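## Task

Find every cardboard box in the storeroom whose lot number (printed on the shelf edge right beneath it) starts with 4, and set each one on the desk. The robot must not tip over or be left leaning. A box only counts if it stays on the desk by itself at the end, without the robot holding it.

## Robot and tools

ROBOT. A Hello Robot Stretch 4 with one arm. It has an omni-wheel base, a lift that rides up and down a mast, a telescoping arm that reaches straight ahead, a wrist with yaw, pitch and roll, and a two-finger gripper. It stands about 1.6 m tall, and the base rim lies within 0.23 m of the base origin. Loose objects may sometimes get nudged by outside forces.

FRAMES. Base frame: origin on the floor below the base centre, x ahead, y to the left, z up. hand_pose is reported in this frame; it marks a point between the open fingertips, and the printed value can be slightly off. With all wrist joints at 0, the hand axes line up with the base axes. The odometry frame is wherever the base frame was when the scene began. base_odometry counts wheel rotation only, so slipping looks like motion. Heading runs from -3.142 to 3.142, positive to the left.

execute_actions. Argument "actions": a list holding a single action, or an empty list to just fetch state and images. Argument "cameras": a list drawn from head_camera, head_left_camera, head_right_camera, wrist_camera, all; omitted, null or ["all"] returns every camera, [] returns none. An action contains "base", "joints" or both, plus optional "pace" and "contact_limits"; or it contains only "end_of_arm". All motions in one action begin together.
- "base": an object with exactly one key, each a relative offset from where the base last measured itself: translate_m (metres, forward positive, -2 to 2), strafe_m (metres, left positive, -2 to 2, no turning), rotate_rad (radians, counter-clockwise seen from above positive, -3.2 to 3.2).
- "joints": absolute targets, by name, in joint space: lift_m 0 to 1.2 m; arm_m 0 to 0.55 m extension; wrist_yaw_rad -1.134 to 4.276 (0 ahead, positive turns left, 3.14 tucked back, above 3.4 the arm may block); wrist_pitch_rad -1.117 to 4.259 (0 level, 1.57 pointing down); wrist_roll_rad -1.117 to 4.259 (0 keeps the fingers level with each other, positive turns the gripper clockwise seen from behind it); gripper_m -0.038 to 0.141 m, the fingertip gap (negative means the tips squeeze together). Done tolerances: ±0.004 for lift, arm and gripper, ±0.02 for yaw and roll, ±0.05 for pitch. Targets outside a joint range get clipped and reported; other bad values or unknown keys reject the whole call with no motion. A joint or base not named in an action may still be driving toward an earlier target.
- "pace": "slow", "default", "fast" or "max" (base up to 0.1/0.3/0.4/0.6 m/s and 1/2/3/4 rad/s). With lift above 0.2 m, base speed is further capped, down to 0.3 m/s and 1 rad/s at full height.
- "contact_limits": {"arm_m": value}, 0 (gentlest) to 0.75 (firmest), default 0.5; the arm stops when it pushes harder.
- {"end_of_arm": "enable_torque"} re-powers wrist or gripper motors that shut off.
A single action runs at most 15 s. If a result reports a stop, any later execute_actions, wait or finished_scene calls in that same reply are skipped.

wait: "seconds" from 0 to 10; sends nothing new and returns state and images. zoom_image: "camera" plus "region" [x0, y0, x1, y1] in pixels of that camera's latest full image, top-left origin, at most 504 by 504. read_manual: returns only URDF licence text. finished_scene: "scene" is the integer of the scene being ended; irreversible, and the goal must already hold and keep holding.

CAMERAS. head_camera (420x560) sits atop the mast looking ahead and downward; turn the base to look around. head_left_camera and head_right_camera (420x672 fisheyes) aim more steeply down and show the base and arm. wrist_camera (616x392) looks along the fingers, tips near the bottom of the frame.

RESULTS. lidar_m: 12 rough ranges in metres in 30-degree sectors, first straight ahead, then counter-clockwise (4th left, 7th behind, 10th right); "-" means nothing seen or closer than 0.25 m. It sees from about 0.15 m up, so table tops register; it can miss glass and thin legs. wrist_depth_mm: a 7x7 grid of median depths, 100 to 2000 mm, from the top left. turned_by_wheels vs turned_by_imu: a gap above about 0.1 rad signals a bump or slip, and heading error is roughly their difference. base_tilt in degrees (forward and right positive) has a fixed bias up to 1.5. motor_effort: percent of max, sign toward higher joint values, bracket shows peak; wheel values positive mean turning right. Effort at rest outside its normal band suggests a load or a push. Statuses: "done"; "off_target" (stalled short, maybe still pushing); "contact_stop_at_<key>" (blocked; that lift, arm or wheels go slack); "limit_stop_at_<name>", including own_body and tilt (leaning over 6 degrees disables lift, arm and wheels until it eases); "time_out"; "torque_fault" (wrist motor went limp; send enable_torque). on_its_own lists things not commanded; its "held at" is a held target, not the position. Slack parts re-engage when commanded again.

GRIPPING. Command a gap smaller than the object; a smaller value grips tighter and pulls the item toward the wrist by up to a third of the shortfall. Gripper reading and "done" don't prove a hold; look for a distinct gripper_m effort change at targets of 0 or more. If fingertips jam against a surface underneath, raise the lift.

CAUTIONS. Avoid drops, slams, hard pushes and knocking things over. Don't drive or turn carrying over 1 kg with arm_m above 0.2, especially fast. High grips and firm contact limits raise tip risk. Pitch below -0.2 combined with extreme roll can trigger own-body stops. To unfold at the start, send lift_m 0.4 with wrist_yaw_rad 0 together. Over about 2 kg in a level gripper can fault the wrist. Shorter robot motion time is better.

Each tool is called after ">>>" as name(argument=value, ...) on one line, values as JSON.

## Session

>>> execute_actions(actions=[])

Scene clock: 0.00 s.
base_odometry: x=+0.000 y=+0.000 heading=+0.000 (m, m, rad; odometry frame)
turned_by_wheels: +0.000 (rad since the last result)
turned_by_imu: +0.000 (rad since the last result)
base_tilt: forward=+0.5 right=+0.1 (deg)
lidar_m: 2.01 1.03 0.72 0.66 0.69 0.90 2.23 1.22 0.84 0.77 0.82 2.09
base_status: not commanded
joint_positions: lift_m=+0.221 arm_m=+0.001 wrist_yaw_rad=+3.172 wrist_pitch_rad=+0.013 wrist_roll_rad=-0.004 gripper_m=+0.057
joint_status: not commanded
motor_effort: lift_m=+19 arm_m=-1 wrist_yaw_rad=-1 wrist_pitch_rad=-7 wrist_roll_rad=-1 gripper_m=-6 wheel_0=+0 wheel_1=+0 wheel_2=+1 (%)
hand_pose: x=-0.1195 y=+0.0786 z=+0.3957 quat_wxyz=(-0.015, -0.007, -0.002, +1.000) (m; base frame)
wrist_depth_mm: - 137 - - - 1098 798 / - 136 - - - 1118 788 / - 121 161 - - 1098 788 / - 133 206 - - 1060 798 / 132 - - - - 1078 778 / 1537 1661 1499 1921 1708 1042 759 / 1098 1008 1025 1160 189 1042 759
pictures: head_camera, head_left_camera, head_right_camera, wrist_camera
Images, in order (width x height): head_camera 420x560, head_left_camera 420x672, head_right_camera 420x672, wrist_camera 616x392.

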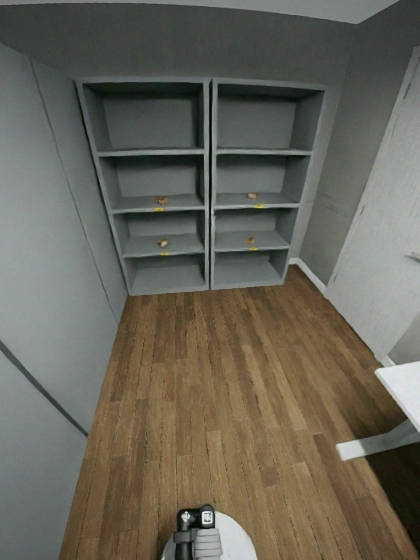

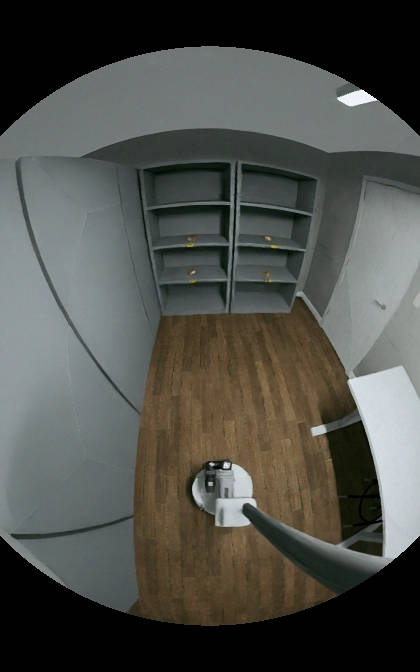

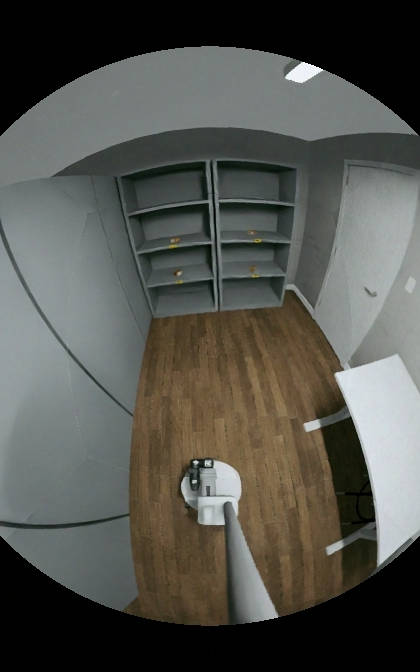

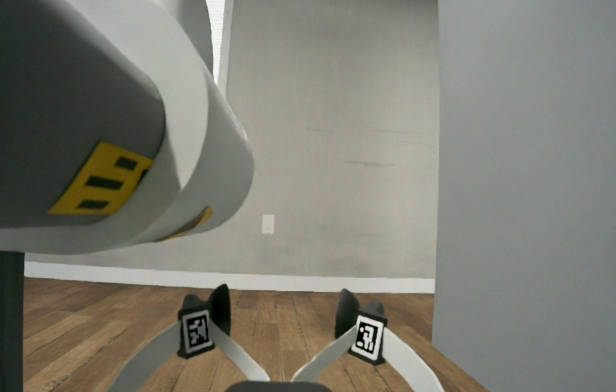

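>>> execute_actions(actions=[{"base":{"translate_m":1.0},"joints":{"lift_m":0.5,"wrist_yaw_rad":0,"gripper_m":0.12},"pace":"fast"}], cameras=["head_camera","wrist_camera"])

Scene clock: 6.17 s.
base_odometry: x=+1.000 y=+0.000 heading=+0.000 (m, m, rad; odometry frame)
turned_by_wheels: +0.000 (rad since the last result)
turned_by_imu: -0.002 (rad since the last result)
base_tilt: forward=+0.5 right=+0.1 (deg)
lidar_m: 1.00 1.03 0.78 0.74 0.75 1.00 3.25 1.14 0.89 1.43 1.51 1.09
base_status: done
joint_positions: lift_m=+0.500 arm_m=+0.001 wrist_yaw_rad=+0.000 wrist_pitch_rad=+0.013 wrist_roll_rad=-0.004 gripper_m=+0.120
joint_status: all done
motor_effort: lift_m=+21(23) arm_m=-1(1) wrist_yaw_rad=-2(9) wrist_pitch_rad=-7(8) wrist_roll_rad=-2(2) gripper_m=-2(5) wheel_0=-1(6) wheel_1=+0(10) wheel_2=+2(12) (%)
hand_pose: x=+0.4600 y=-0.0873 z=+0.6743 quat_wxyz=(+1.000, -0.002, +0.007, +0.000) (m; base frame)
wrist_depth_mm: 1205 1205 1281 854 1308 1308 1205 / 831 842 1255 831 1336 1366 1205 / 1138 1205 1229 917 1098 1042 1098 / 1138 1205 1229 960 1336 1336 1138 / 1160 1182 1229 878 1308 1336 1182 / 842 216 854 820 831 991 1078 / 1118 1182 1182 798 732 1308 1160
pictures: head_camera, wrist_camera
Images, in order (width x height): head_camera 420x560, wrist_camera 616x392.

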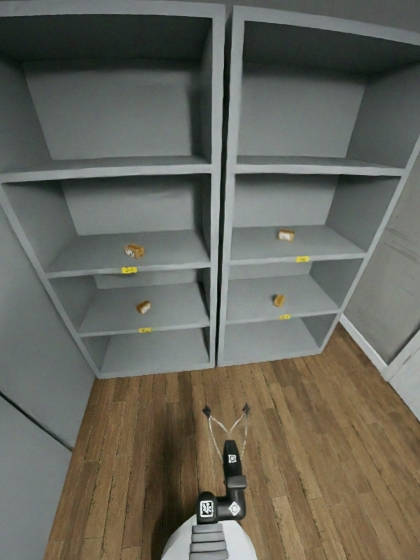

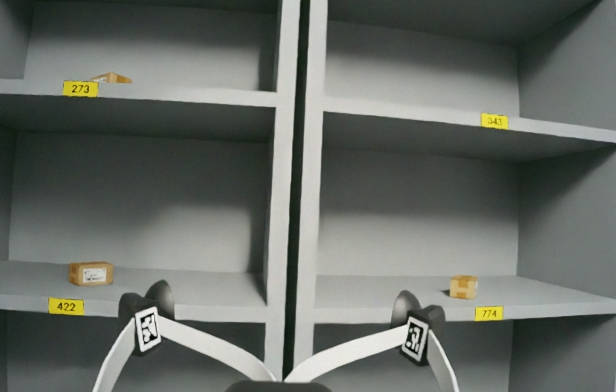

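>>> execute_actions(actions=[{"base":{"strafe_m":0.42},"joints":{"lift_m":0.33,"gripper_m":0.14}}], cameras=[])

>>> execute_actions(actions=[{"base":{"rotate_rad":0.11}}], cameras=[])

>>> execute_actions(actions=[{"base":{"translate_m":0.25},"joints":{"arm_m":0.15}}], cameras=["wrist_camera"])

Scene clock: 14.80 s.
base_odometry: x=+1.000 y=+0.420 heading=+0.000 (m, m, rad; odometry frame)
turned_by_wheels: +0.000 (rad since the last result)
turned_by_imu: -0.001 (rad since the last result)
base_tilt: forward=+0.7 right=+0.1 (deg)
lidar_m: 0.97 0.51 0.33 0.30 0.33 0.45 1.09 1.77 1.27 1.71 1.54 1.05
base_status: done
joint_positions: lift_m=+0.330 arm_m=+0.001 wrist_yaw_rad=+0.000 wrist_pitch_rad=+0.013 wrist_roll_rad=-0.004 gripper_m=+0.140
joint_status: all done
motor_effort: lift_m=+16(17) arm_m=-1(1) wrist_yaw_rad=-1(2) wrist_pitch_rad=-8(7) wrist_roll_rad=-3(3) gripper_m=-2(2) wheel_0=+1(9) wheel_1=+0(10) wheel_2=+1(1) (%)
hand_pose: x=+0.4600 y=-0.0873 z=+0.5047 quat_wxyz=(+1.000, -0.002, +0.007, +0.000) (m; base frame)
wrist_depth_mm: 741 798 831 854 866 866 1430 / 723 991 1182 1182 1078 891 991 / 732 1118 1229 1255 1229 878 1366 / 732 1025 1160 1255 1255 866 1397 / 707 1060 1205 1205 1060 854 1336 / 707 207 1160 1229 1182 842 1366 / 707 931 1078 1160 991 854 1281
pictures: none
No camera images: the call's "cameras" was empty. Leave "cameras" out to get every camera's image.

Scene clock: 15.57 s.
base_odometry: x=+1.000 y=+0.420 heading=+0.110 (m, m, rad; odometry frame)
turned_by_wheels: +0.110 (rad since the last result)
turned_by_imu: +0.112 (rad since the last result)
base_tilt: forward=+0.7 right=+0.1 (deg)
lidar_m: 0.98 0.47 0.32 0.30 0.34 0.50 1.61 1.59 1.26 1.85 1.37 1.02
base_status: done
joint_positions: lift_m=+0.330 arm_m=+0.001 wrist_yaw_rad=+0.000 wrist_pitch_rad=+0.013 wrist_roll_rad=-0.004 gripper_m=+0.140
joint_status: not commanded
motor_effort: lift_m=+15(16) arm_m=-1(1) wrist_yaw_rad=-2(2) wrist_pitch_rad=-7(7) wrist_roll_rad=-3(1) gripper_m=+0(3) wheel_0=+0(5) wheel_1=-1(5) wheel_2=-1(7) (%)
hand_pose: x=+0.4600 y=-0.0873 z=+0.5047 quat_wxyz=(+1.000, -0.002, +0.007, +0.000) (m; base frame)
wrist_depth_mm: 597 788 842 820 820 831 809 / 609 778 1182 1160 1118 904 798 / 621 798 1205 1229 1205 976 798 / 634 809 1205 1205 1205 960 788 / 640 759 1182 1205 1205 878 778 / 640 208 1182 1205 1205 854 778 / 627 768 1078 1160 1138 831 991
pictures: none
No camera images: the call's "cameras" was empty. Leave "cameras" out to get every camera's image.

Scene clock: 17.87 s.
base_odometry: x=+1.248 y=+0.448 heading=+0.110 (m, m, rad; odometry frame)
turned_by_wheels: +0.000 (rad since the last result)
turned_by_imu: +0.000 (rad since the last result)
base_tilt: forward=+0.8 right=+0.3 (deg)
lidar_m: 0.72 0.41 0.31 0.29 0.32 0.48 1.53 1.61 1.41 1.88 1.01 0.74
base_status: done
joint_positions: lift_m=+0.330 arm_m=+0.149 wrist_yaw_rad=+0.000 wrist_pitch_rad=+0.013 wrist_roll_rad=-0.004 gripper_m=+0.140
joint_status: all done
motor_effort: lift_m=+16(16) arm_m=+4(5) wrist_yaw_rad=-1(1) wrist_pitch_rad=-7(6) wrist_roll_rad=-2(2) gripper_m=-1(1) wheel_0=-1(4) wheel_1=+2(6) wheel_2=+1(9) (%)
hand_pose: x=+0.6086 y=-0.0874 z=+0.5047 quat_wxyz=(+1.000, -0.002, +0.007, +0.000) (m; base frame)
wrist_depth_mm: 484 715 809 809 798 759 699 / 492 732 831 842 842 842 707 / 504 741 831 820 842 831 707 / 508 759 820 820 809 831 707 / 362 364 366 370 368 370 387 / 512 207 809 798 809 820 676 / 508 676 798 809 798 798 668
pictures: wrist_camera
Images, in order (width x height): wrist_camera 616x392.

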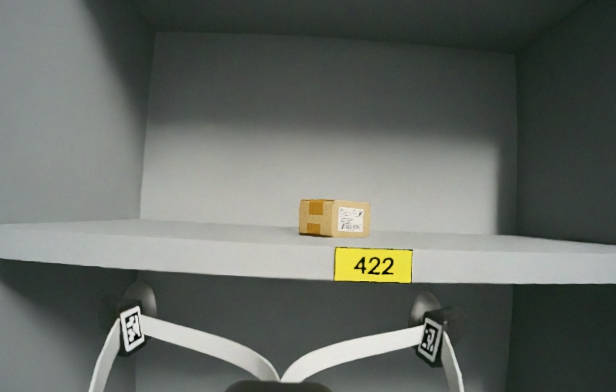

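>>> execute_actions(actions=[{"base":{"strafe_m":-0.055},"joints":{"lift_m":0.378}}], cameras=[])

>>> execute_actions(actions=[{"joints":{"arm_m":0.36}}], cameras=["wrist_camera"])

Scene clock: 22.97 s.
base_odometry: x=+1.255 y=+0.393 heading=+0.110 (m, m, rad; odometry frame)
turned_by_wheels: +0.000 (rad since the last result)
turned_by_imu: +0.000 (rad since the last result)
base_tilt: forward=+0.6 right=+0.2 (deg)
lidar_m: 0.69 0.50 0.37 0.35 0.37 0.58 1.77 1.52 1.37 1.82 1.02 0.74
base_status: done
joint_positions: lift_m=+0.378 arm_m=+0.149 wrist_yaw_rad=+0.000 wrist_pitch_rad=+0.013 wrist_roll_rad=-0.004 gripper_m=+0.140
joint_status: all done
motor_effort: lift_m=+21(22) arm_m=+4(4) wrist_yaw_rad=-1(1) wrist_pitch_rad=-8(7) wrist_roll_rad=-2(2) gripper_m=+0(0) wheel_0=+0(8) wheel_1=-1(9) wheel_2=+0(1) (%)
hand_pose: x=+0.6086 y=-0.0874 z=+0.5522 quat_wxyz=(+1.000, -0.002, +0.007, +0.000) (m; base frame)
wrist_depth_mm: 559 715 741 723 691 676 615 / 569 842 831 831 842 842 627 / 580 831 831 809 820 831 634 / 591 831 820 820 842 831 627 / 535 609 683 517 831 759 603 / 357 207 362 362 370 377 377 / 597 750 798 809 809 750 591
pictures: none
No camera images: the call's "cameras" was empty. Leave "cameras" out to get every camera's image.

Scene clock: 24.70 s.
base_odometry: x=+1.255 y=+0.393 heading=+0.110 (m, m, rad; odometry frame)
turned_by_wheels: +0.000 (rad since the last result)
turned_by_imu: +0.000 (rad since the last result)
base_tilt: forward=+0.6 right=+0.0 (deg)
lidar_m: 0.72 0.52 0.36 0.37 0.39 0.57 1.75 1.53 1.36 1.80 1.02 0.73
base_status: not commanded
joint_positions: lift_m=+0.378 arm_m=+0.359 wrist_yaw_rad=+0.000 wrist_pitch_rad=+0.011 wrist_roll_rad=-0.004 gripper_m=+0.140
joint_status: all done
motor_effort: lift_m=+21(21) arm_m=+5(5) wrist_yaw_rad=+0(0) wrist_pitch_rad=-2(6) wrist_roll_rad=-1(1) gripper_m=-4(4) wheel_0=+1(0) wheel_1=+0(1) wheel_2=+0(0) (%)
hand_pose: x=+0.8185 y=-0.0875 z=+0.5528 quat_wxyz=(+1.000, -0.002, +0.006, +0.000) (m; base frame)
wrist_depth_mm: 554 615 621 621 627 634 621 / 559 615 627 621 627 627 634 / 569 609 609 621 627 627 634 / 585 603 615 609 615 627 621 / 521 603 603 317 615 621 603 / 260 207 303 285 293 336 336 / 184 177 174 189 185 200 -
pictures: wrist_camera
Images, in order (width x height): wrist_camera 616x392.

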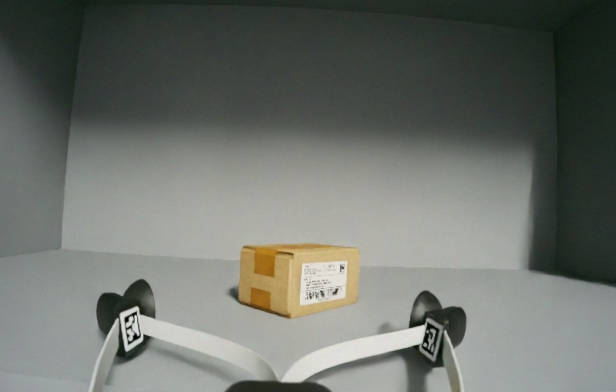

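>>> execute_actions(actions=[{"joints":{"lift_m":0.465,"wrist_pitch_rad":0.27}}], cameras=[])

>>> execute_actions(actions=[{"joints":{"arm_m":0.45}}], cameras=["wrist_camera"])

>>> execute_actions(actions=[{"joints":{"gripper_m":0.02}}], cameras=[])

>>> execute_actions(actions=[{"joints":{"lift_m":0.52}}], cameras=["wrist_camera"])

Scene clock: 33.33 s.
base_odometry: x=+1.255 y=+0.393 heading=+0.110 (m, m, rad; odometry frame)
turned_by_wheels: +0.000 (rad since the last result)
turned_by_imu: +0.000 (rad since the last result)
base_tilt: forward=+0.5 right=+0.2 (deg)
lidar_m: 0.71 0.49 0.38 0.34 0.39 0.57 1.75 1.53 1.35 1.83 1.02 0.76
base_status: not commanded
joint_positions: lift_m=+0.465 arm_m=+0.360 wrist_yaw_rad=+0.001 wrist_pitch_rad=+0.272 wrist_roll_rad=-0.004 gripper_m=+0.140
joint_status: all done
motor_effort: lift_m=+21(20) arm_m=+1(5) wrist_yaw_rad=-2(12) wrist_pitch_rad=-6(93) wrist_roll_rad=+0(2) gripper_m=-2(1) wheel_0=+0(1) wheel_1=-1(1) wheel_2=+1(1) (%)
hand_pose: x=+0.8087 y=-0.0873 z=+0.5655 quat_wxyz=(+0.991, -0.002, +0.136, +0.001) (m; base frame)
wrist_depth_mm: 549 544 554 559 559 559 559 / 554 564 574 574 580 585 591 / 574 591 597 597 597 597 585 / 525 603 603 603 615 609 615 / 362 375 366 309 424 439 445 / 260 206 285 293 282 303 306 / 214 204 208 216 218 229 -
pictures: none
No camera images: the call's "cameras" was empty. Leave "cameras" out to get every camera's image.

Scene clock: 34.57 s.
base_odometry: x=+1.255 y=+0.393 heading=+0.110 (m, m, rad; odometry frame)
turned_by_wheels: +0.000 (rad since the last result)
turned_by_imu: +0.000 (rad since the last result)
base_tilt: forward=+0.6 right=+0.1 (deg)
lidar_m: 0.71 0.52 0.38 0.35 0.38 0.56 1.74 1.52 1.37 1.82 1.01 0.76
base_status: not commanded
joint_positions: lift_m=+0.465 arm_m=+0.449 wrist_yaw_rad=+0.000 wrist_pitch_rad=+0.272 wrist_roll_rad=-0.004 gripper_m=+0.140
joint_status: all done
motor_effort: lift_m=+22(21) arm_m=+4(4) wrist_yaw_rad=-1(3) wrist_pitch_rad=-7(8) wrist_roll_rad=-2(1) gripper_m=+1(1) wheel_0=+0(0) wheel_1=+0(1) wheel_2=+1(1) (%)
hand_pose: x=+0.8980 y=-0.0874 z=+0.5654 quat_wxyz=(+0.991, -0.002, +0.136, +0.000) (m; base frame)
wrist_depth_mm: 473 469 477 477 477 480 477 / 484 492 488 492 496 492 488 / 496 500 504 504 508 508 512 / 517 512 517 521 525 517 521 / 359 379 394 271 424 439 445 / 262 207 252 213 255 303 304 / 213 204 208 204 216 229 -
pictures: wrist_camera
Images, in order (width x height): wrist_camera 616x392.

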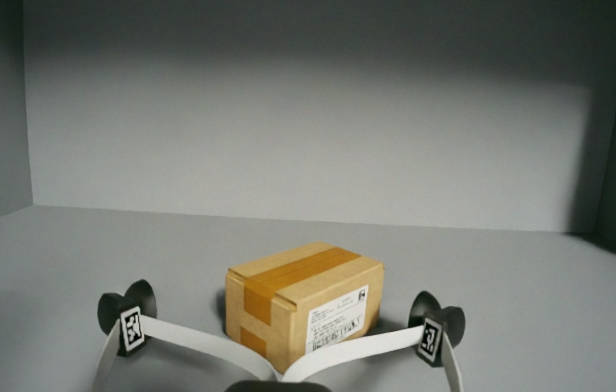

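Scene clock: 36.73 s.
base_odometry: x=+1.255 y=+0.393 heading=+0.110 (m, m, rad; odometry frame)
turned_by_wheels: +0.000 (rad since the last result)
turned_by_imu: +0.000 (rad since the last result)
base_tilt: forward=+0.7 right=+0.4 (deg)
lidar_m: 0.73 0.52 0.38 0.36 0.38 0.59 1.76 1.54 1.36 1.84 1.02 0.76
base_status: not commanded
joint_positions: lift_m=+0.465 arm_m=+0.449 wrist_yaw_rad=+0.000 wrist_pitch_rad=+0.273 wrist_roll_rad=-0.004 gripper_m=+0.021
joint_status: all done
motor_effort: lift_m=+21(21) arm_m=+4(4) wrist_yaw_rad=+0(1) wrist_pitch_rad=-9(10) wrist_roll_rad=-2(2) gripper_m=-26(25) wheel_0=+0(0) wheel_1=-1(0) wheel_2=+1(1) (%)
hand_pose: x=+0.8979 y=-0.0875 z=+0.5652 quat_wxyz=(+0.991, -0.002, +0.136, +0.000) (m; base frame)
wrist_depth_mm: 473 473 473 477 477 480 477 / 484 484 480 488 488 492 496 / 500 500 504 504 508 512 508 / 508 517 517 521 525 521 525 / 357 375 392 268 427 436 445 / 262 271 208 206 266 298 303 / 212 167 207 206 178 234 -
pictures: none
No camera images: the call's "cameras" was empty. Leave "cameras" out to get every camera's image.

Scene clock: 37.87 s.
base_odometry: x=+1.255 y=+0.393 heading=+0.110 (m, m, rad; odometry frame)
turned_by_wheels: +0.000 (rad since the last result)
turned_by_imu: +0.000 (rad since the last result)
base_tilt: forward=+0.7 right=+0.3 (deg)
lidar_m: 0.71 0.50 0.35 0.34 0.39 0.58 1.74 1.54 1.36 1.83 1.02 0.74
base_status: not commanded
joint_positions: lift_m=+0.520 arm_m=+0.449 wrist_yaw_rad=+0.000 wrist_pitch_rad=+0.273 wrist_roll_rad=-0.004 gripper_m=+0.021
joint_status: all done
motor_effort: lift_m=+22(24) arm_m=+4(4) wrist_yaw_rad=+0(0) wrist_pitch_rad=-10(11) wrist_roll_rad=-2(1) gripper_m=-22(21) wheel_0=+0(0) wheel_1=-1(1) wheel_2=+1(1) (%)
hand_pose: x=+0.8979 y=-0.0875 z=+0.6201 quat_wxyz=(+0.991, -0.002, +0.136, +0.000) (m; base frame)
wrist_depth_mm: 473 469 473 480 477 477 480 / 484 484 488 488 492 492 488 / 500 504 504 508 512 504 508 / 517 521 521 521 521 530 525 / 492 517 530 271 539 539 539 / 355 370 207 206 366 415 415 / 291 167 215 205 178 322 327
pictures: wrist_camera
Images, in order (width x height): wrist_camera 616x392.

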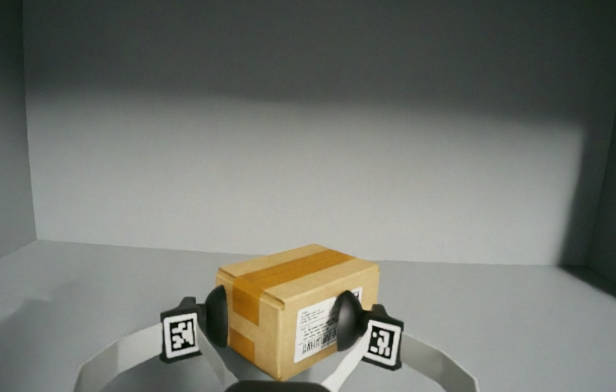

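Held.

>>> execute_actions(actions=[{"base":{"translate_m":-1.0},"joints":{"arm_m":0}}], cameras=[])

>>> execute_actions(actions=[{"base":{"rotate_rad":-1.62},"joints":{"lift_m":0.85},"pace":"slow"}], cameras=[])

>>> execute_actions(actions=[{"base":{"translate_m":0.4},"joints":{"arm_m":0.4}}], cameras=["wrist_camera","head_left_camera"])

Scene clock: 46.37 s.
base_odometry: x=+0.261 y=+0.283 heading=+0.110 (m, m, rad; odometry frame)
turned_by_wheels: +0.000 (rad since the last result)
turned_by_imu: +0.003 (rad since the last result)
base_tilt: forward=+0.7 right=+0.1 (deg)
lidar_m: 1.45 0.56 0.40 0.38 0.42 0.63 2.53 1.45 1.09 1.04 1.92 1.77
base_status: done
joint_positions: lift_m=+0.520 arm_m=+0.001 wrist_yaw_rad=+0.000 wrist_pitch_rad=+0.274 wrist_roll_rad=-0.004 gripper_m=+0.021
joint_status: all done
motor_effort: lift_m=+21(22) arm_m=-4(4) wrist_yaw_rad=-1(2) wrist_pitch_rad=-12(11) wrist_roll_rad=-2(3) gripper_m=-23(24) wheel_0=-1(5) wheel_1=+0(6) wheel_2=+0(11) (%)
hand_pose: x=+0.4498 y=-0.0875 z=+0.6200 quat_wxyz=(+0.991, -0.002, +0.136, +0.000) (m; base frame)
wrist_depth_mm: 723 1025 1618 1863 1464 1808 1808 / 715 1098 1808 1808 1618 1921 1808 / 741 1078 1708 1921 1708 1983 1808 / 750 1098 1921 - 1576 - 1708 / 750 1138 1661 274 1756 1921 1808 / 750 1060 206 206 1397 1537 1499 / 759 167 216 204 178 1160 1182
pictures: none
No camera images: the call's "cameras" was empty. Leave "cameras" out to get every camera's image.

Scene clock: 49.60 s.
base_odometry: x=+0.261 y=+0.283 heading=-1.510 (m, m, rad; odometry frame)
turned_by_wheels: -1.620 (rad since the last result)
turned_by_imu: -1.655 (rad since the last result)
base_tilt: forward=+0.5 right=+0.0 (deg)
lidar_m: 1.04 1.89 1.82 1.76 0.64 0.44 0.41 0.41 0.55 1.49 1.54 1.10
base_status: done
joint_positions: lift_m=+0.850 arm_m=+0.001 wrist_yaw_rad=+0.000 wrist_pitch_rad=+0.274 wrist_roll_rad=-0.004 gripper_m=+0.021
joint_status: all done
motor_effort: lift_m=+22(24) arm_m=-4(4) wrist_yaw_rad=-1(0) wrist_pitch_rad=-11(12) wrist_roll_rad=-1(1) gripper_m=-22(24) wheel_0=+2(5) wheel_1=+2(7) wheel_2=+1(5) (%)
hand_pose: x=+0.4498 y=-0.0874 z=+0.9500 quat_wxyz=(+0.991, -0.002, +0.136, +0.000) (m; base frame)
wrist_depth_mm: 1397 1464 1499 1537 1618 1537 1537 / 1430 1499 1537 1499 1537 1618 1661 / 1464 1537 1537 1576 1618 1661 1708 / 1537 1576 1537 1618 1661 1708 1756 / 1576 1661 931 276 991 1008 1042 / 1661 1661 208 207 1464 1499 1808 / 1576 167 215 205 179 1661 1576
pictures: none
No camera images: the call's "cameras" was empty. Leave "cameras" out to get every camera's image.

Scene clock: 52.40 s.
base_odometry: x=+0.285 y=-0.116 heading=-1.509 (m, m, rad; odometry frame)
turned_by_wheels: +0.000 (rad since the last result)
turned_by_imu: -0.001 (rad since the last result)
base_tilt: forward=+0.5 right=+0.3 (deg)
lidar_m: 0.64 0.71 1.83 1.76 1.19 0.86 0.82 0.85 1.13 2.47 0.96 0.68
base_status: done
joint_positions: lift_m=+0.850 arm_m=+0.399 wrist_yaw_rad=+0.000 wrist_pitch_rad=+0.273 wrist_roll_rad=-0.004 gripper_m=+0.021
joint_status: all done
motor_effort: lift_m=+21(22) arm_m=+4(4) wrist_yaw_rad=-1(0) wrist_pitch_rad=-10(12) wrist_roll_rad=-1(1) gripper_m=-23(23) wheel_0=-1(6) wheel_1=+2(5) wheel_2=+2(7) (%)
hand_pose: x=+0.8480 y=-0.0874 z=+0.9501 quat_wxyz=(+0.991, -0.002, +0.136, +0.000) (m; base frame)
wrist_depth_mm: 723 750 750 768 768 788 798 / 750 768 778 778 809 809 820 / 768 788 809 809 820 842 854 / 798 809 831 842 878 866 891 / 820 842 854 273 878 891 917 / 842 640 206 207 621 707 707 / 508 168 213 205 179 554 564
pictures: head_left_camera, wrist_camera
Images, in order (width x height): head_left_camera 420x672, wrist_camera 616x392.

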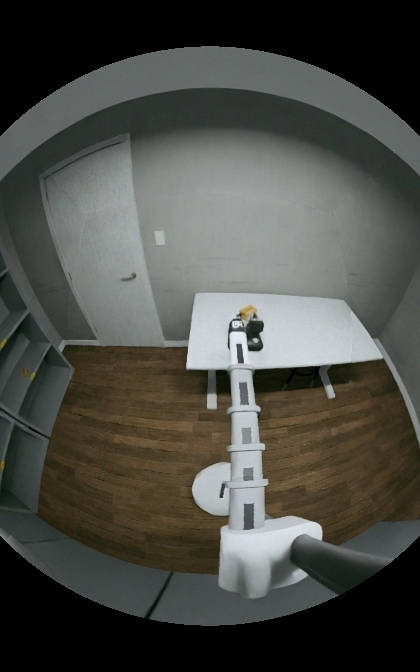

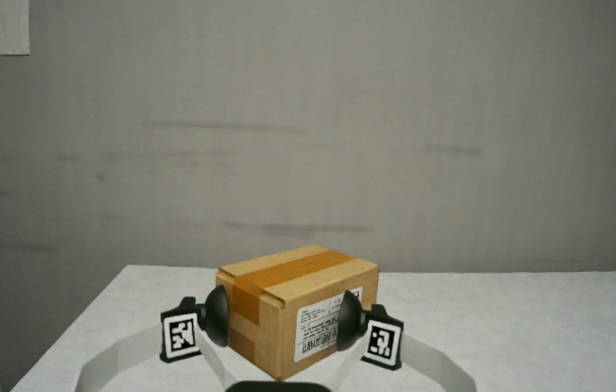

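>>> execute_actions(actions=[{"joints":{"lift_m":0.658}}], cameras=[])

>>> execute_actions(actions=[{"joints":{"gripper_m":0.14}}], cameras=["wrist_camera"])

>>> execute_actions(actions=[{"base":{"translate_m":-0.12},"joints":{"arm_m":0,"lift_m":0.68},"pace":"fast"}], cameras=[])

>>> execute_actions(actions=[{"base":{"rotate_rad":-1.5}}], cameras=[])

>>> execute_actions(actions=[{"base":{"translate_m":1.85},"pace":"fast"}], cameras=[])

>>> execute_actions(actions=[{"base":{"rotate_rad":-1.55}}], cameras=["head_left_camera"])

Scene clock: 61.03 s.
base_odometry: x=+0.285 y=-0.116 heading=-1.509 (m, m, rad; odometry frame)
turned_by_wheels: +0.000 (rad since the last result)
turned_by_imu: +0.000 (rad since the last result)
base_tilt: forward=+0.7 right=+0.3 (deg)
lidar_m: 0.65 0.67 1.83 1.76 1.20 0.86 0.82 0.84 1.12 2.47 0.98 0.67
base_status: not commanded
joint_positions: lift_m=+0.658 arm_m=+0.399 wrist_yaw_rad=+0.000 wrist_pitch_rad=+0.274 wrist_roll_rad=-0.004 gripper_m=+0.021
joint_status: all done
motor_effort: lift_m=+16(20) arm_m=+4(4) wrist_yaw_rad=-1(1) wrist_pitch_rad=-12(11) wrist_roll_rad=-1(1) gripper_m=-26(23) wheel_0=-1(1) wheel_1=+2(2) wheel_2=+2(2) (%)
hand_pose: x=+0.8480 y=-0.0874 z=+0.7585 quat_wxyz=(+0.991, -0.002, +0.136, +0.000) (m; base frame)
wrist_depth_mm: 732 750 759 768 798 798 798 / 759 759 778 788 798 820 809 / 768 788 809 820 831 842 842 / 798 627 668 699 759 820 878 / 375 389 407 276 439 452 459 / 272 282 206 208 278 315 319 / 224 167 213 206 179 244 -
pictures: none
No camera images: the call's "cameras" was empty. Leave "cameras" out to get every camera's image.

Scene clock: 63.20 s.
base_odometry: x=+0.285 y=-0.116 heading=-1.509 (m, m, rad; odometry frame)
turned_by_wheels: +0.000 (rad since the last result)
turned_by_imu: +0.000 (rad since the last result)
base_tilt: forward=+0.6 right=+0.1 (deg)
lidar_m: 0.65 0.68 1.83 1.74 1.20 0.85 0.80 0.81 1.14 2.47 0.97 0.69
base_status: not commanded
joint_positions: lift_m=+0.658 arm_m=+0.399 wrist_yaw_rad=+0.000 wrist_pitch_rad=+0.273 wrist_roll_rad=-0.004 gripper_m=+0.140
joint_status: all done
motor_effort: lift_m=+16(16) arm_m=+4(4) wrist_yaw_rad=-1(2) wrist_pitch_rad=-8(11) wrist_roll_rad=-2(2) gripper_m=+0(26) wheel_0=-1(1) wheel_1=+2(2) wheel_2=+2(2) (%)
hand_pose: x=+0.8481 y=-0.0874 z=+0.7587 quat_wxyz=(+0.991, -0.002, +0.136, +0.000) (m; base frame)
wrist_depth_mm: 741 750 759 759 778 788 798 / 741 759 788 788 798 820 842 / 778 778 809 809 831 842 854 / 788 627 668 715 750 809 878 / 375 397 415 430 445 455 469 / 273 207 236 226 266 319 319 / 224 212 216 208 228 239 -
pictures: wrist_camera
Images, in order (width x height): wrist_camera 616x392.

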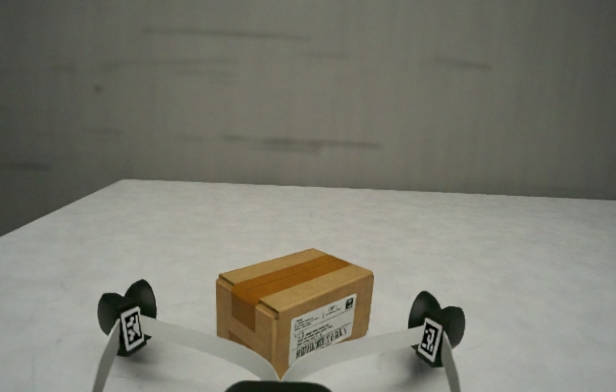

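Scene clock: 65.10 s.
base_odometry: x=+0.278 y=+0.004 heading=-1.509 (m, m, rad; odometry frame)
turned_by_wheels: +0.000 (rad since the last result)
turned_by_imu: +0.000 (rad since the last result)
base_tilt: forward=+0.5 right=+0.2 (deg)
lidar_m: 0.76 0.81 1.81 1.75 1.01 0.71 0.67 0.72 0.95 2.45 1.13 0.81
base_status: done
joint_positions: lift_m=+0.680 arm_m=+0.001 wrist_yaw_rad=+0.000 wrist_pitch_rad=+0.272 wrist_roll_rad=-0.004 gripper_m=+0.140
joint_status: all done
motor_effort: lift_m=+21(22) arm_m=-4(4) wrist_yaw_rad=+0(2) wrist_pitch_rad=-8(8) wrist_roll_rad=-1(1) gripper_m=+3(4) wheel_0=+1(7) wheel_1=-1(5) wheel_2=-1(12) (%)
hand_pose: x=+0.4499 y=-0.0875 z=+0.7804 quat_wxyz=(+0.991, -0.002, +0.136, +0.000) (m; base frame)
wrist_depth_mm: 1160 1205 1229 1255 1255 1308 1281 / 1182 1255 1281 1255 1336 1308 1366 / 1229 1281 1308 1366 1336 1366 1366 / 1281 842 788 759 891 917 1042 / 1366 1366 917 1397 1430 640 661 / 1336 207 1397 1499 1464 1430 1499 / 1281 1205 1060 1308 1336 1308 1308
pictures: none
No camera images: the call's "cameras" was empty. Leave "cameras" out to get every camera's image.

Scene clock: 67.10 s.
base_odometry: x=+0.278 y=+0.004 heading=-3.009 (m, m, rad; odometry frame)
turned_by_wheels: -1.500 (rad since the last result)
turned_by_imu: -1.532 (rad since the last result)
base_tilt: forward=+0.5 right=+0.1 (deg)
lidar_m: 2.47 1.07 0.81 0.77 1.64 1.83 1.75 0.94 0.71 0.68 0.72 1.01
base_status: done
joint_positions: lift_m=+0.680 arm_m=+0.001 wrist_yaw_rad=+0.000 wrist_pitch_rad=+0.272 wrist_roll_rad=-0.004 gripper_m=+0.140
joint_status: not commanded
motor_effort: lift_m=+21(21) arm_m=-4(4) wrist_yaw_rad=-1(0) wrist_pitch_rad=-8(7) wrist_roll_rad=-1(1) gripper_m=+1(0) wheel_0=+1(7) wheel_1=-1(6) wheel_2=+0(7) (%)
hand_pose: x=+0.4499 y=-0.0874 z=+0.7804 quat_wxyz=(+0.991, -0.002, +0.136, +0.000) (m; base frame)
wrist_depth_mm: - - - - - - 891 / - - - - - - 891 / - - - - - - 891 / - - - - - 1255 891 / - - - - - 1255 866 / 1576 207 1708 1708 1708 1138 866 / 1336 1229 1281 1336 1308 1078 854
pictures: none
No camera images: the call's "cameras" was empty. Leave "cameras" out to get every camera's image.

Scene clock: 73.13 s.
base_odometry: x=-1.556 y=-0.241 heading=-3.009 (m, m, rad; odometry frame)
turned_by_wheels: +0.000 (rad since the last result)
turned_by_imu: -0.005 (rad since the last result)
base_tilt: forward=+0.7 right=+0.2 (deg)
lidar_m: 0.62 0.64 0.92 1.50 0.94 1.08 2.75 1.04 0.79 2.21 0.89 0.66
base_status: done
joint_positions: lift_m=+0.680 arm_m=+0.001 wrist_yaw_rad=+0.000 wrist_pitch_rad=+0.272 wrist_roll_rad=-0.004 gripper_m=+0.140
joint_status: not commanded
motor_effort: lift_m=+21(21) arm_m=-4(4) wrist_yaw_rad=-1(1) wrist_pitch_rad=-7(8) wrist_roll_rad=-3(2) gripper_m=+0(1) wheel_0=+0(7) wheel_1=+0(11) wheel_2=+0(11) (%)
hand_pose: x=+0.4499 y=-0.0874 z=+0.7804 quat_wxyz=(+0.991, -0.002, +0.136, +0.000) (m; base frame)
wrist_depth_mm: 370 384 387 389 394 397 397 / 379 399 399 402 402 407 410 / 394 407 410 418 413 418 418 / 402 421 421 430 427 433 433 / 436 433 436 439 445 449 455 / 449 208 452 459 459 462 469 / 466 466 466 466 477 480 480
pictures: none
No camera images: the call's "cameras" was empty. Leave "cameras" out to get every camera's image.

Scene clock: 75.17 s.
base_odometry: x=-1.556 y=-0.241 heading=+1.724 (m, m, rad; odometry frame)
turned_by_wheels: -1.550 (rad since the last result)
turned_by_imu: -1.583 (rad since the last result)
base_tilt: forward=+0.6 right=+0.3 (deg)
lidar_m: 2.20 0.88 0.66 0.62 0.61 0.95 1.52 0.91 1.07 2.64 1.04 0.82
base_status: done
joint_positions: lift_m=+0.680 arm_m=+0.001 wrist_yaw_rad=+0.000 wrist_pitch_rad=+0.272 wrist_roll_rad=-0.004 gripper_m=+0.140
joint_status: not commanded
motor_effort: lift_m=+20(21) arm_m=-4(4) wrist_yaw_rad=-1(1) wrist_pitch_rad=-7(7) wrist_roll_rad=-1(2) gripper_m=+1(1) wheel_0=+0(6) wheel_1=+1(11) wheel_2=+1(3) (%)
hand_pose: x=+0.4499 y=-0.0874 z=+0.7804 quat_wxyz=(+0.991, -0.002, +0.136, +0.000) (m; base frame)
wrist_depth_mm: 1042 1576 1863 1808 1808 564 484 / 1060 1618 1808 1863 1863 564 500 / 1078 1661 1921 1921 1921 564 508 / 1098 1708 - - - 554 535 / 1118 1756 - - - 554 549 / 1160 207 1708 1863 991 574 574 / 1118 1255 1255 1366 759 585 591
pictures: head_left_camera
Images, in order (width x height): head_left_camera 420x672.

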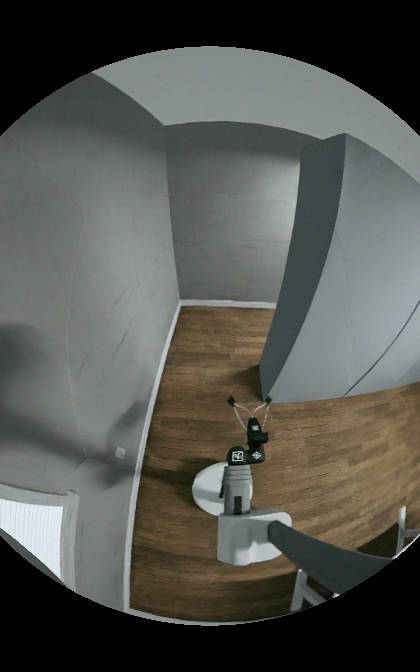

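>>> execute_actions(actions=[{"base":{"translate_m":1.65},"pace":"fast"}], cameras=[])

>>> execute_actions(actions=[{"base":{"rotate_rad":-1.53}}], cameras=["head_camera"])

Scene clock: 84.27 s.
base_odometry: x=-1.808 y=+1.390 heading=+1.724 (m, m, rad; odometry frame)
turned_by_wheels: +0.000 (rad since the last result)
turned_by_imu: -0.004 (rad since the last result)
base_tilt: forward=+0.5 right=+0.2 (deg)
lidar_m: 0.51 0.57 0.61 0.57 0.63 0.90 2.73 0.59 0.61 1.89 0.76 0.56
base_status: done
joint_positions: lift_m=+0.680 arm_m=+0.001 wrist_yaw_rad=+0.000 wrist_pitch_rad=+0.272 wrist_roll_rad=-0.004 gripper_m=+0.140
joint_status: not commanded
motor_effort: lift_m=+21(21) arm_m=-4(4) wrist_yaw_rad=-1(0) wrist_pitch_rad=-7(8) wrist_roll_rad=-1(1) gripper_m=+1(1) wheel_0=+0(7) wheel_1=+0(9) wheel_2=+0(13) (%)
hand_pose: x=+0.4499 y=-0.0874 z=+0.7804 quat_wxyz=(+0.991, -0.002, +0.136, +0.000) (m; base frame)
wrist_depth_mm: 294 297 301 303 304 303 306 / 306 306 307 310 310 312 314 / 315 317 317 320 324 322 322 / 324 327 330 329 330 332 332 / 338 338 340 342 345 343 347 / 347 208 351 349 349 353 364 / 362 359 364 359 366 366 373
pictures: none
No camera images: the call's "cameras" was empty. Leave "cameras" out to get every camera's image.

Scene clock: 86.30 s.
base_odometry: x=-1.808 y=+1.390 heading=+0.194 (m, m, rad; odometry frame)
turned_by_wheels: -1.530 (rad since the last result)
turned_by_imu: -1.563 (rad since the last result)
base_tilt: forward=+0.6 right=+0.1 (deg)
lidar_m: 1.84 0.75 0.55 0.52 0.57 0.61 0.59 0.61 0.90 2.44 0.57 0.65
base_status: done
joint_positions: lift_m=+0.680 arm_m=+0.001 wrist_yaw_rad=+0.000 wrist_pitch_rad=+0.272 wrist_roll_rad=-0.004 gripper_m=+0.140
joint_status: not commanded
motor_effort: lift_m=+21(21) arm_m=-4(4) wrist_yaw_rad=-1(1) wrist_pitch_rad=-7(7) wrist_roll_rad=-2(2) gripper_m=-2(1) wheel_0=+0(6) wheel_1=+3(8) wheel_2=+1(5) (%)
hand_pose: x=+0.4499 y=-0.0874 z=+0.7804 quat_wxyz=(+0.991, -0.002, +0.136, +0.000) (m; base frame)
wrist_depth_mm: 866 1281 - - 1863 946 931 / 891 1308 - - 1863 976 615 / 904 1397 - - 1863 1025 1025 / 946 1397 - - 1983 1042 1042 / 931 1430 - - - 1078 1060 / 946 206 1756 1708 1618 750 661 / 946 1182 1281 1308 1182 917 597
pictures: head_camera
Images, in order (width x height): head_camera 420x560.

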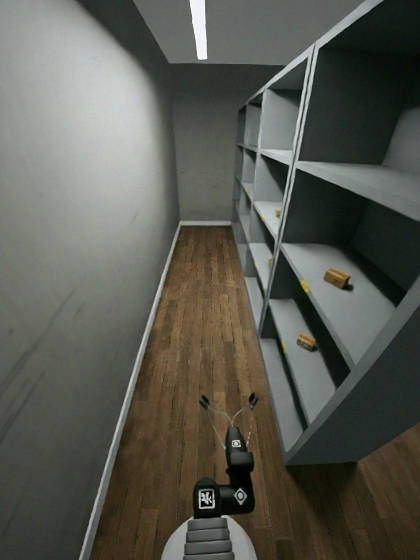

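>>> execute_actions(actions=[{"base":{"strafe_m":0.2}}], cameras=[])

>>> execute_actions(actions=[{"base":{"rotate_rad":-1.55}}], cameras=[])

>>> execute_actions(actions=[{"base":{"strafe_m":1.3}}], cameras=["head_left_camera"])

>>> zoom_image(camera="head_left_camera", region=[0,250,420,450])

Scene clock: 93.00 s.
base_odometry: x=-1.847 y=+1.586 heading=+0.194 (m, m, rad; odometry frame)
turned_by_wheels: +0.000 (rad since the last result)
turned_by_imu: -0.001 (rad since the last result)
base_tilt: forward=+0.5 right=+0.1 (deg)
lidar_m: 1.19 0.47 0.34 0.33 0.37 0.56 0.60 0.61 0.90 2.64 0.71 0.93
base_status: done
joint_positions: lift_m=+0.680 arm_m=+0.001 wrist_yaw_rad=+0.000 wrist_pitch_rad=+0.272 wrist_roll_rad=-0.004 gripper_m=+0.140
joint_status: not commanded
motor_effort: lift_m=+21(21) arm_m=-4(4) wrist_yaw_rad=-1(1) wrist_pitch_rad=-8(9) wrist_roll_rad=-1(2) gripper_m=-1(2) wheel_0=+2(8) wheel_1=-1(10) wheel_2=+0(2) (%)
hand_pose: x=+0.4499 y=-0.0874 z=+0.7804 quat_wxyz=(+0.991, -0.002, +0.136, +0.000) (m; base frame)
wrist_depth_mm: 615 878 1756 - - 1808 960 / 634 917 1808 - - 1863 976 / 634 946 1863 - - 1921 1008 / 647 976 - - - 1464 1078 / 654 991 - - - 1182 1078 / 647 208 1661 1756 1708 1138 866 / 661 854 1255 1308 1366 1160 1160
pictures: none
No camera images: the call's "cameras" was empty. Leave "cameras" out to get every camera's image.

Scene clock: 95.03 s.
base_odometry: x=-1.847 y=+1.586 heading=-1.356 (m, m, rad; odometry frame)
turned_by_wheels: -1.550 (rad since the last result)
turned_by_imu: -1.583 (rad since the last result)
base_tilt: forward=+0.6 right=+0.1 (deg)
lidar_m: 2.67 0.73 0.93 1.17 0.47 0.36 0.34 0.37 0.53 0.56 0.62 0.88
base_status: done
joint_positions: lift_m=+0.680 arm_m=+0.001 wrist_yaw_rad=+0.000 wrist_pitch_rad=+0.272 wrist_roll_rad=-0.004 gripper_m=+0.140
joint_status: not commanded
motor_effort: lift_m=+20(21) arm_m=-4(4) wrist_yaw_rad=+0(1) wrist_pitch_rad=-7(8) wrist_roll_rad=+0(1) gripper_m=+1(3) wheel_0=+1(6) wheel_1=+2(7) wheel_2=-2(7) (%)
hand_pose: x=+0.4499 y=-0.0874 z=+0.7805 quat_wxyz=(+0.991, -0.002, +0.136, +0.000) (m; base frame)
wrist_depth_mm: 668 - - - - 1138 798 / 676 - - - - 1138 788 / 683 - - - - 1118 798 / 707 - - - - 1118 778 / 715 - - - - 1078 778 / 715 207 1708 1756 1756 1008 759 / 707 1042 1308 1281 1366 917 741
pictures: none
No camera images: the call's "cameras" was empty. Leave "cameras" out to get every camera's image.

Scene clock: 100.70 s.
base_odometry: x=-0.577 y=+1.864 heading=-1.356 (m, m, rad; odometry frame)
turned_by_wheels: +0.000 (rad since the last result)
turned_by_imu: -0.003 (rad since the last result)
base_tilt: forward=+0.6 right=+0.3 (deg)
lidar_m: 0.68 0.72 1.06 0.95 0.39 0.28 0.27 0.30 0.41 1.43 0.94 0.70
base_status: done
joint_positions: lift_m=+0.680 arm_m=+0.001 wrist_yaw_rad=+0.000 wrist_pitch_rad=+0.272 wrist_roll_rad=-0.004 gripper_m=+0.140
joint_status: not commanded
motor_effort: lift_m=+20(20) arm_m=-4(4) wrist_yaw_rad=-1(1) wrist_pitch_rad=-7(7) wrist_roll_rad=-2(1) gripper_m=-4(1) wheel_0=+0(8) wheel_1=-1(8) wheel_2=-1(2) (%)
hand_pose: x=+0.4499 y=-0.0874 z=+0.7805 quat_wxyz=(+0.991, -0.002, +0.136, +0.000) (m; base frame)
wrist_depth_mm: 433 433 436 455 831 842 842 / 866 878 449 778 691 554 466 / 904 904 459 917 917 904 904 / 946 946 473 917 917 931 931 / 904 931 496 976 946 960 931 / 640 208 508 723 691 661 750 / 530 525 521 544 539 569 597
pictures: head_left_camera
Images, in order (width x height): head_left_camera 420x672.

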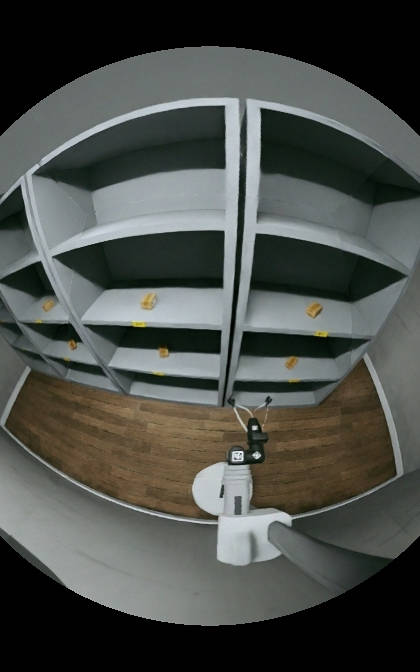

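Region (0, 250, 420, 450) of head_left_camera's 420x672 image, scaled by 1.200, with more detail than that image has; it fills the top 240 rows of this view, and the rest is white.

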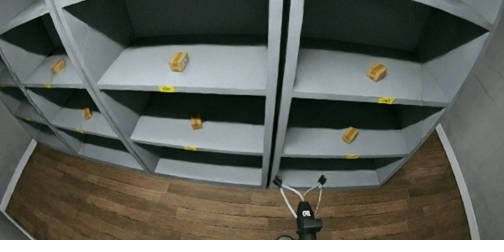

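>>> zoom_image(camera="head_left_camera", region=[270,320,340,390])

>>> zoom_image(camera="head_left_camera", region=[115,315,185,385])

>>> zoom_image(camera="head_left_camera", region=[0,295,80,375])

Region (270, 320, 340, 390) of head_left_camera's 420x672 image, scaled by 7.200, with more detail than that image has.

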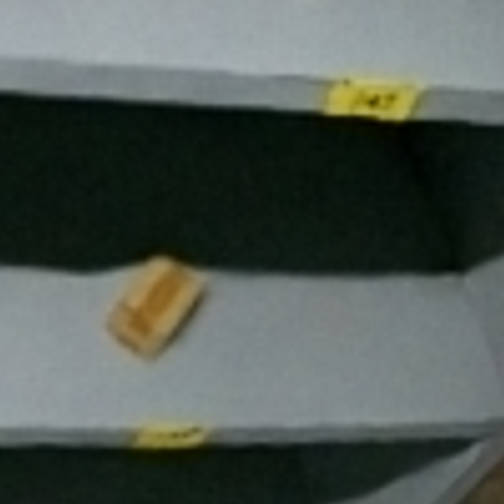

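Region (115, 315, 185, 385) of head_left_camera's 420x672 image, scaled by 7.200, with more detail than that image has.

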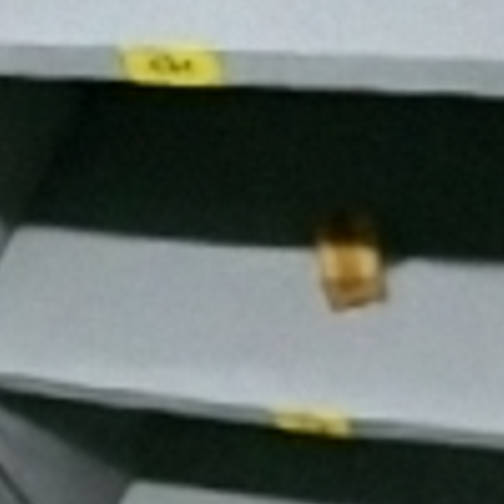

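Region (0, 295, 80, 375) of head_left_camera's 420x672 image, scaled by 6.300, with more detail than that image has.

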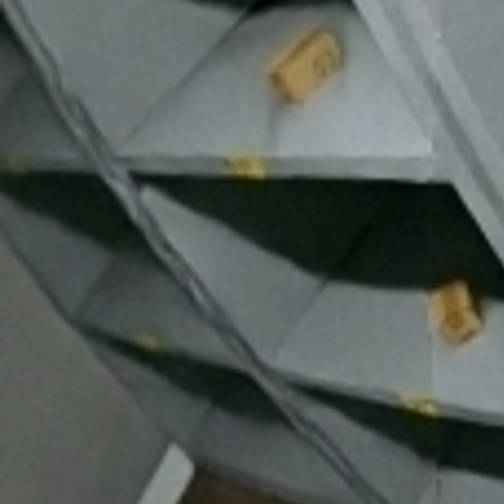

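Use the wrist cam.

>>> execute_actions(actions=[{"base":{"rotate_rad":-0.05},"joints":{"lift_m":0.44,"wrist_pitch_rad":0,"wrist_yaw_rad":-0.7}}], cameras=["wrist_camera"])

>>> execute_actions(actions=[{"joints":{"wrist_yaw_rad":1.0}}], cameras=["wrist_camera"])

Scene clock: 109.40 s.
base_odometry: x=-0.577 y=+1.864 heading=-1.405 (m, m, rad; odometry frame)
turned_by_wheels: -0.050 (rad since the last result)
turned_by_imu: -0.051 (rad since the last result)
base_tilt: forward=+0.6 right=+0.2 (deg)
lidar_m: 0.68 0.72 0.98 1.16 0.40 0.29 0.27 0.29 0.39 1.13 1.01 0.73
base_status: done
joint_positions: lift_m=+0.440 arm_m=+0.001 wrist_yaw_rad=-0.699 wrist_pitch_rad=+0.003 wrist_roll_rad=-0.004 gripper_m=+0.140
joint_status: all done
motor_effort: lift_m=+16(19) arm_m=-4(4) wrist_yaw_rad=-3(9) wrist_pitch_rad=-7(11) wrist_roll_rad=-2(3) gripper_m=+0(1) wheel_0=+1(3) wheel_1=+2(4) wheel_2=+2(5) (%)
hand_pose: x=+0.3365 y=-0.2526 z=+0.6177 quat_wxyz=(+0.939, -0.001, +0.002, -0.343) (m; base frame)
wrist_depth_mm: 597 580 654 1138 - 1756 1576 / 788 842 831 878 - 1808 1537 / 842 976 1118 1098 1921 1756 1537 / 831 960 1118 1078 1863 1708 1464 / 809 931 1060 1060 1921 1756 1464 / 492 208 668 960 917 1661 1464 / 831 917 1042 976 904 1576 1499
pictures: wrist_camera
Images, in order (width x height): wrist_camera 616x392.

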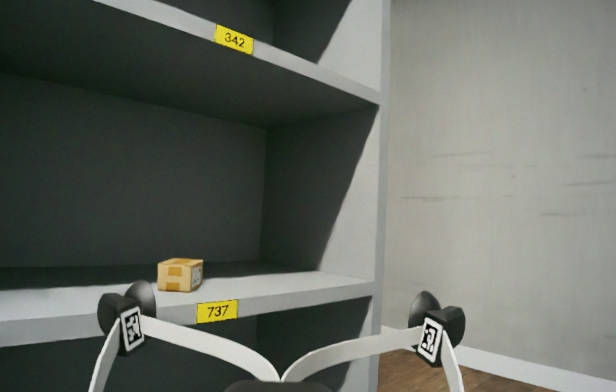

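Scene clock: 110.97 s.
base_odometry: x=-0.577 y=+1.864 heading=-1.405 (m, m, rad; odometry frame)
turned_by_wheels: +0.000 (rad since the last result)
turned_by_imu: +0.000 (rad since the last result)
base_tilt: forward=+0.5 right=+0.2 (deg)
lidar_m: 0.67 0.71 1.01 1.12 0.40 0.28 0.26 0.29 0.38 1.15 0.99 0.72
base_status: not commanded
joint_positions: lift_m=+0.440 arm_m=+0.001 wrist_yaw_rad=+0.999 wrist_pitch_rad=+0.002 wrist_roll_rad=-0.004 gripper_m=+0.140
joint_status: all done
motor_effort: lift_m=+16(16) arm_m=-4(4) wrist_yaw_rad=+1(6) wrist_pitch_rad=-8(7) wrist_roll_rad=-2(2) gripper_m=+4(1) wheel_0=+1(1) wheel_1=+2(2) wheel_2=+2(2) (%)
hand_pose: x=+0.4016 y=+0.1954 z=+0.6178 quat_wxyz=(+0.878, -0.002, +0.000, +0.479) (m; base frame)
wrist_depth_mm: - - 1430 1118 615 535 535 / - - 1808 878 768 741 707 / - - 1255 1118 1118 931 788 / - - 1808 1098 1138 931 778 / - - 1060 1078 1078 904 768 / - 207 1008 831 615 634 627 / 1618 1464 991 1060 1025 433 402
pictures: wrist_camera
Images, in order (width x height): wrist_camera 616x392.

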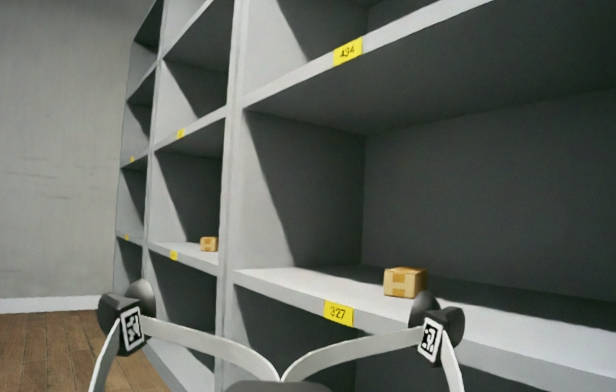

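>>> execute_actions(actions=[{"base":{"translate_m":0.05}}], cameras=[])

>>> execute_actions(actions=[{"base":{"strafe_m":1.1}}], cameras=["wrist_camera"])

>>> zoom_image(camera="wrist_camera", region=[110,90,290,280])

Scene clock: 116.50 s.
base_odometry: x=-0.569 y=+1.815 heading=-1.405 (m, m, rad; odometry frame)
turned_by_wheels: +0.000 (rad since the last result)
turned_by_imu: +0.000 (rad since the last result)
base_tilt: forward=+0.7 right=+0.2 (deg)
lidar_m: 0.61 0.67 0.93 1.34 0.48 0.33 0.32 0.34 0.46 1.35 0.91 0.66
base_status: done
joint_positions: lift_m=+0.440 arm_m=+0.001 wrist_yaw_rad=+1.000 wrist_pitch_rad=+0.002 wrist_roll_rad=-0.004 gripper_m=+0.140
joint_status: not commanded
motor_effort: lift_m=+16(16) arm_m=-4(4) wrist_yaw_rad=+0(1) wrist_pitch_rad=-7(8) wrist_roll_rad=-2(1) gripper_m=+0(3) wheel_0=+2(4) wheel_1=+2(7) wheel_2=+0(7) (%)
hand_pose: x=+0.4015 y=+0.1954 z=+0.6178 quat_wxyz=(+0.878, -0.002, +0.000, +0.479) (m; base frame)
wrist_depth_mm: - - 1025 1098 580 535 535 / - - 1042 820 788 732 699 / - - 1008 1078 1060 866 732 / - - 1060 1160 1078 866 741 / - 1808 1008 1118 1025 842 741 / - 208 1008 715 544 627 627 / 1618 1397 960 1060 466 394 402
pictures: none
No camera images: the call's "cameras" was empty. Leave "cameras" out to get every camera's image.

Scene clock: 121.50 s.
base_odometry: x=+0.516 y=+1.996 heading=-1.405 (m, m, rad; odometry frame)
turned_by_wheels: +0.000 (rad since the last result)
turned_by_imu: -0.002 (rad since the last result)
base_tilt: forward=+0.6 right=+0.2 (deg)
lidar_m: 0.63 0.65 0.93 1.34 0.48 0.31 0.32 0.35 0.48 1.31 0.94 0.67
base_status: done
joint_positions: lift_m=+0.440 arm_m=+0.001 wrist_yaw_rad=+1.000 wrist_pitch_rad=+0.002 wrist_roll_rad=-0.004 gripper_m=+0.140
joint_status: not commanded
motor_effort: lift_m=+17(17) arm_m=-4(4) wrist_yaw_rad=+0(1) wrist_pitch_rad=-8(8) wrist_roll_rad=-2(3) gripper_m=-2(0) wheel_0=+1(8) wheel_1=+0(9) wheel_2=-1(2) (%)
hand_pose: x=+0.4015 y=+0.1955 z=+0.6177 quat_wxyz=(+0.878, -0.002, +0.000, +0.479) (m; base frame)
wrist_depth_mm: 1430 1576 1499 878 580 539 530 / 1430 1618 1708 798 788 732 699 / 1397 1576 1255 931 1060 854 750 / 1430 1618 1618 931 1042 854 732 / 1430 1576 1078 891 1008 831 732 / 1397 208 931 699 549 512 627 / 1397 1397 831 854 469 392 399
pictures: wrist_camera
Images, in order (width x height): wrist_camera 616x392.

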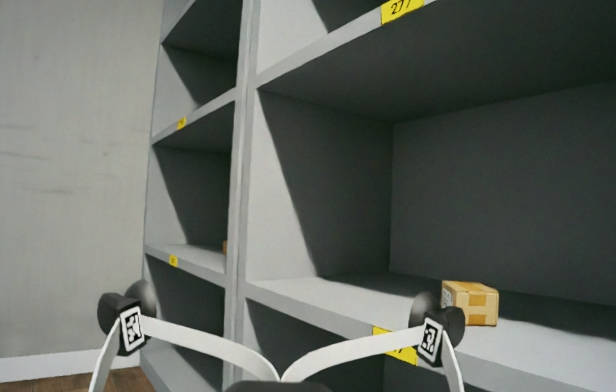

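Region (110, 90, 290, 280) of wrist_camera's 616x392 image, scaled by 2.653; it fills the left 477 columns of this view, and the rest is white.

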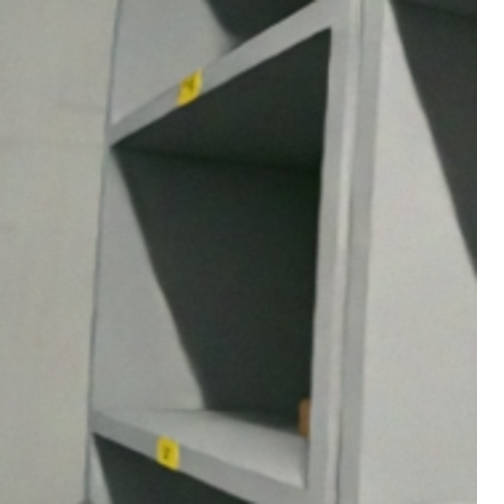

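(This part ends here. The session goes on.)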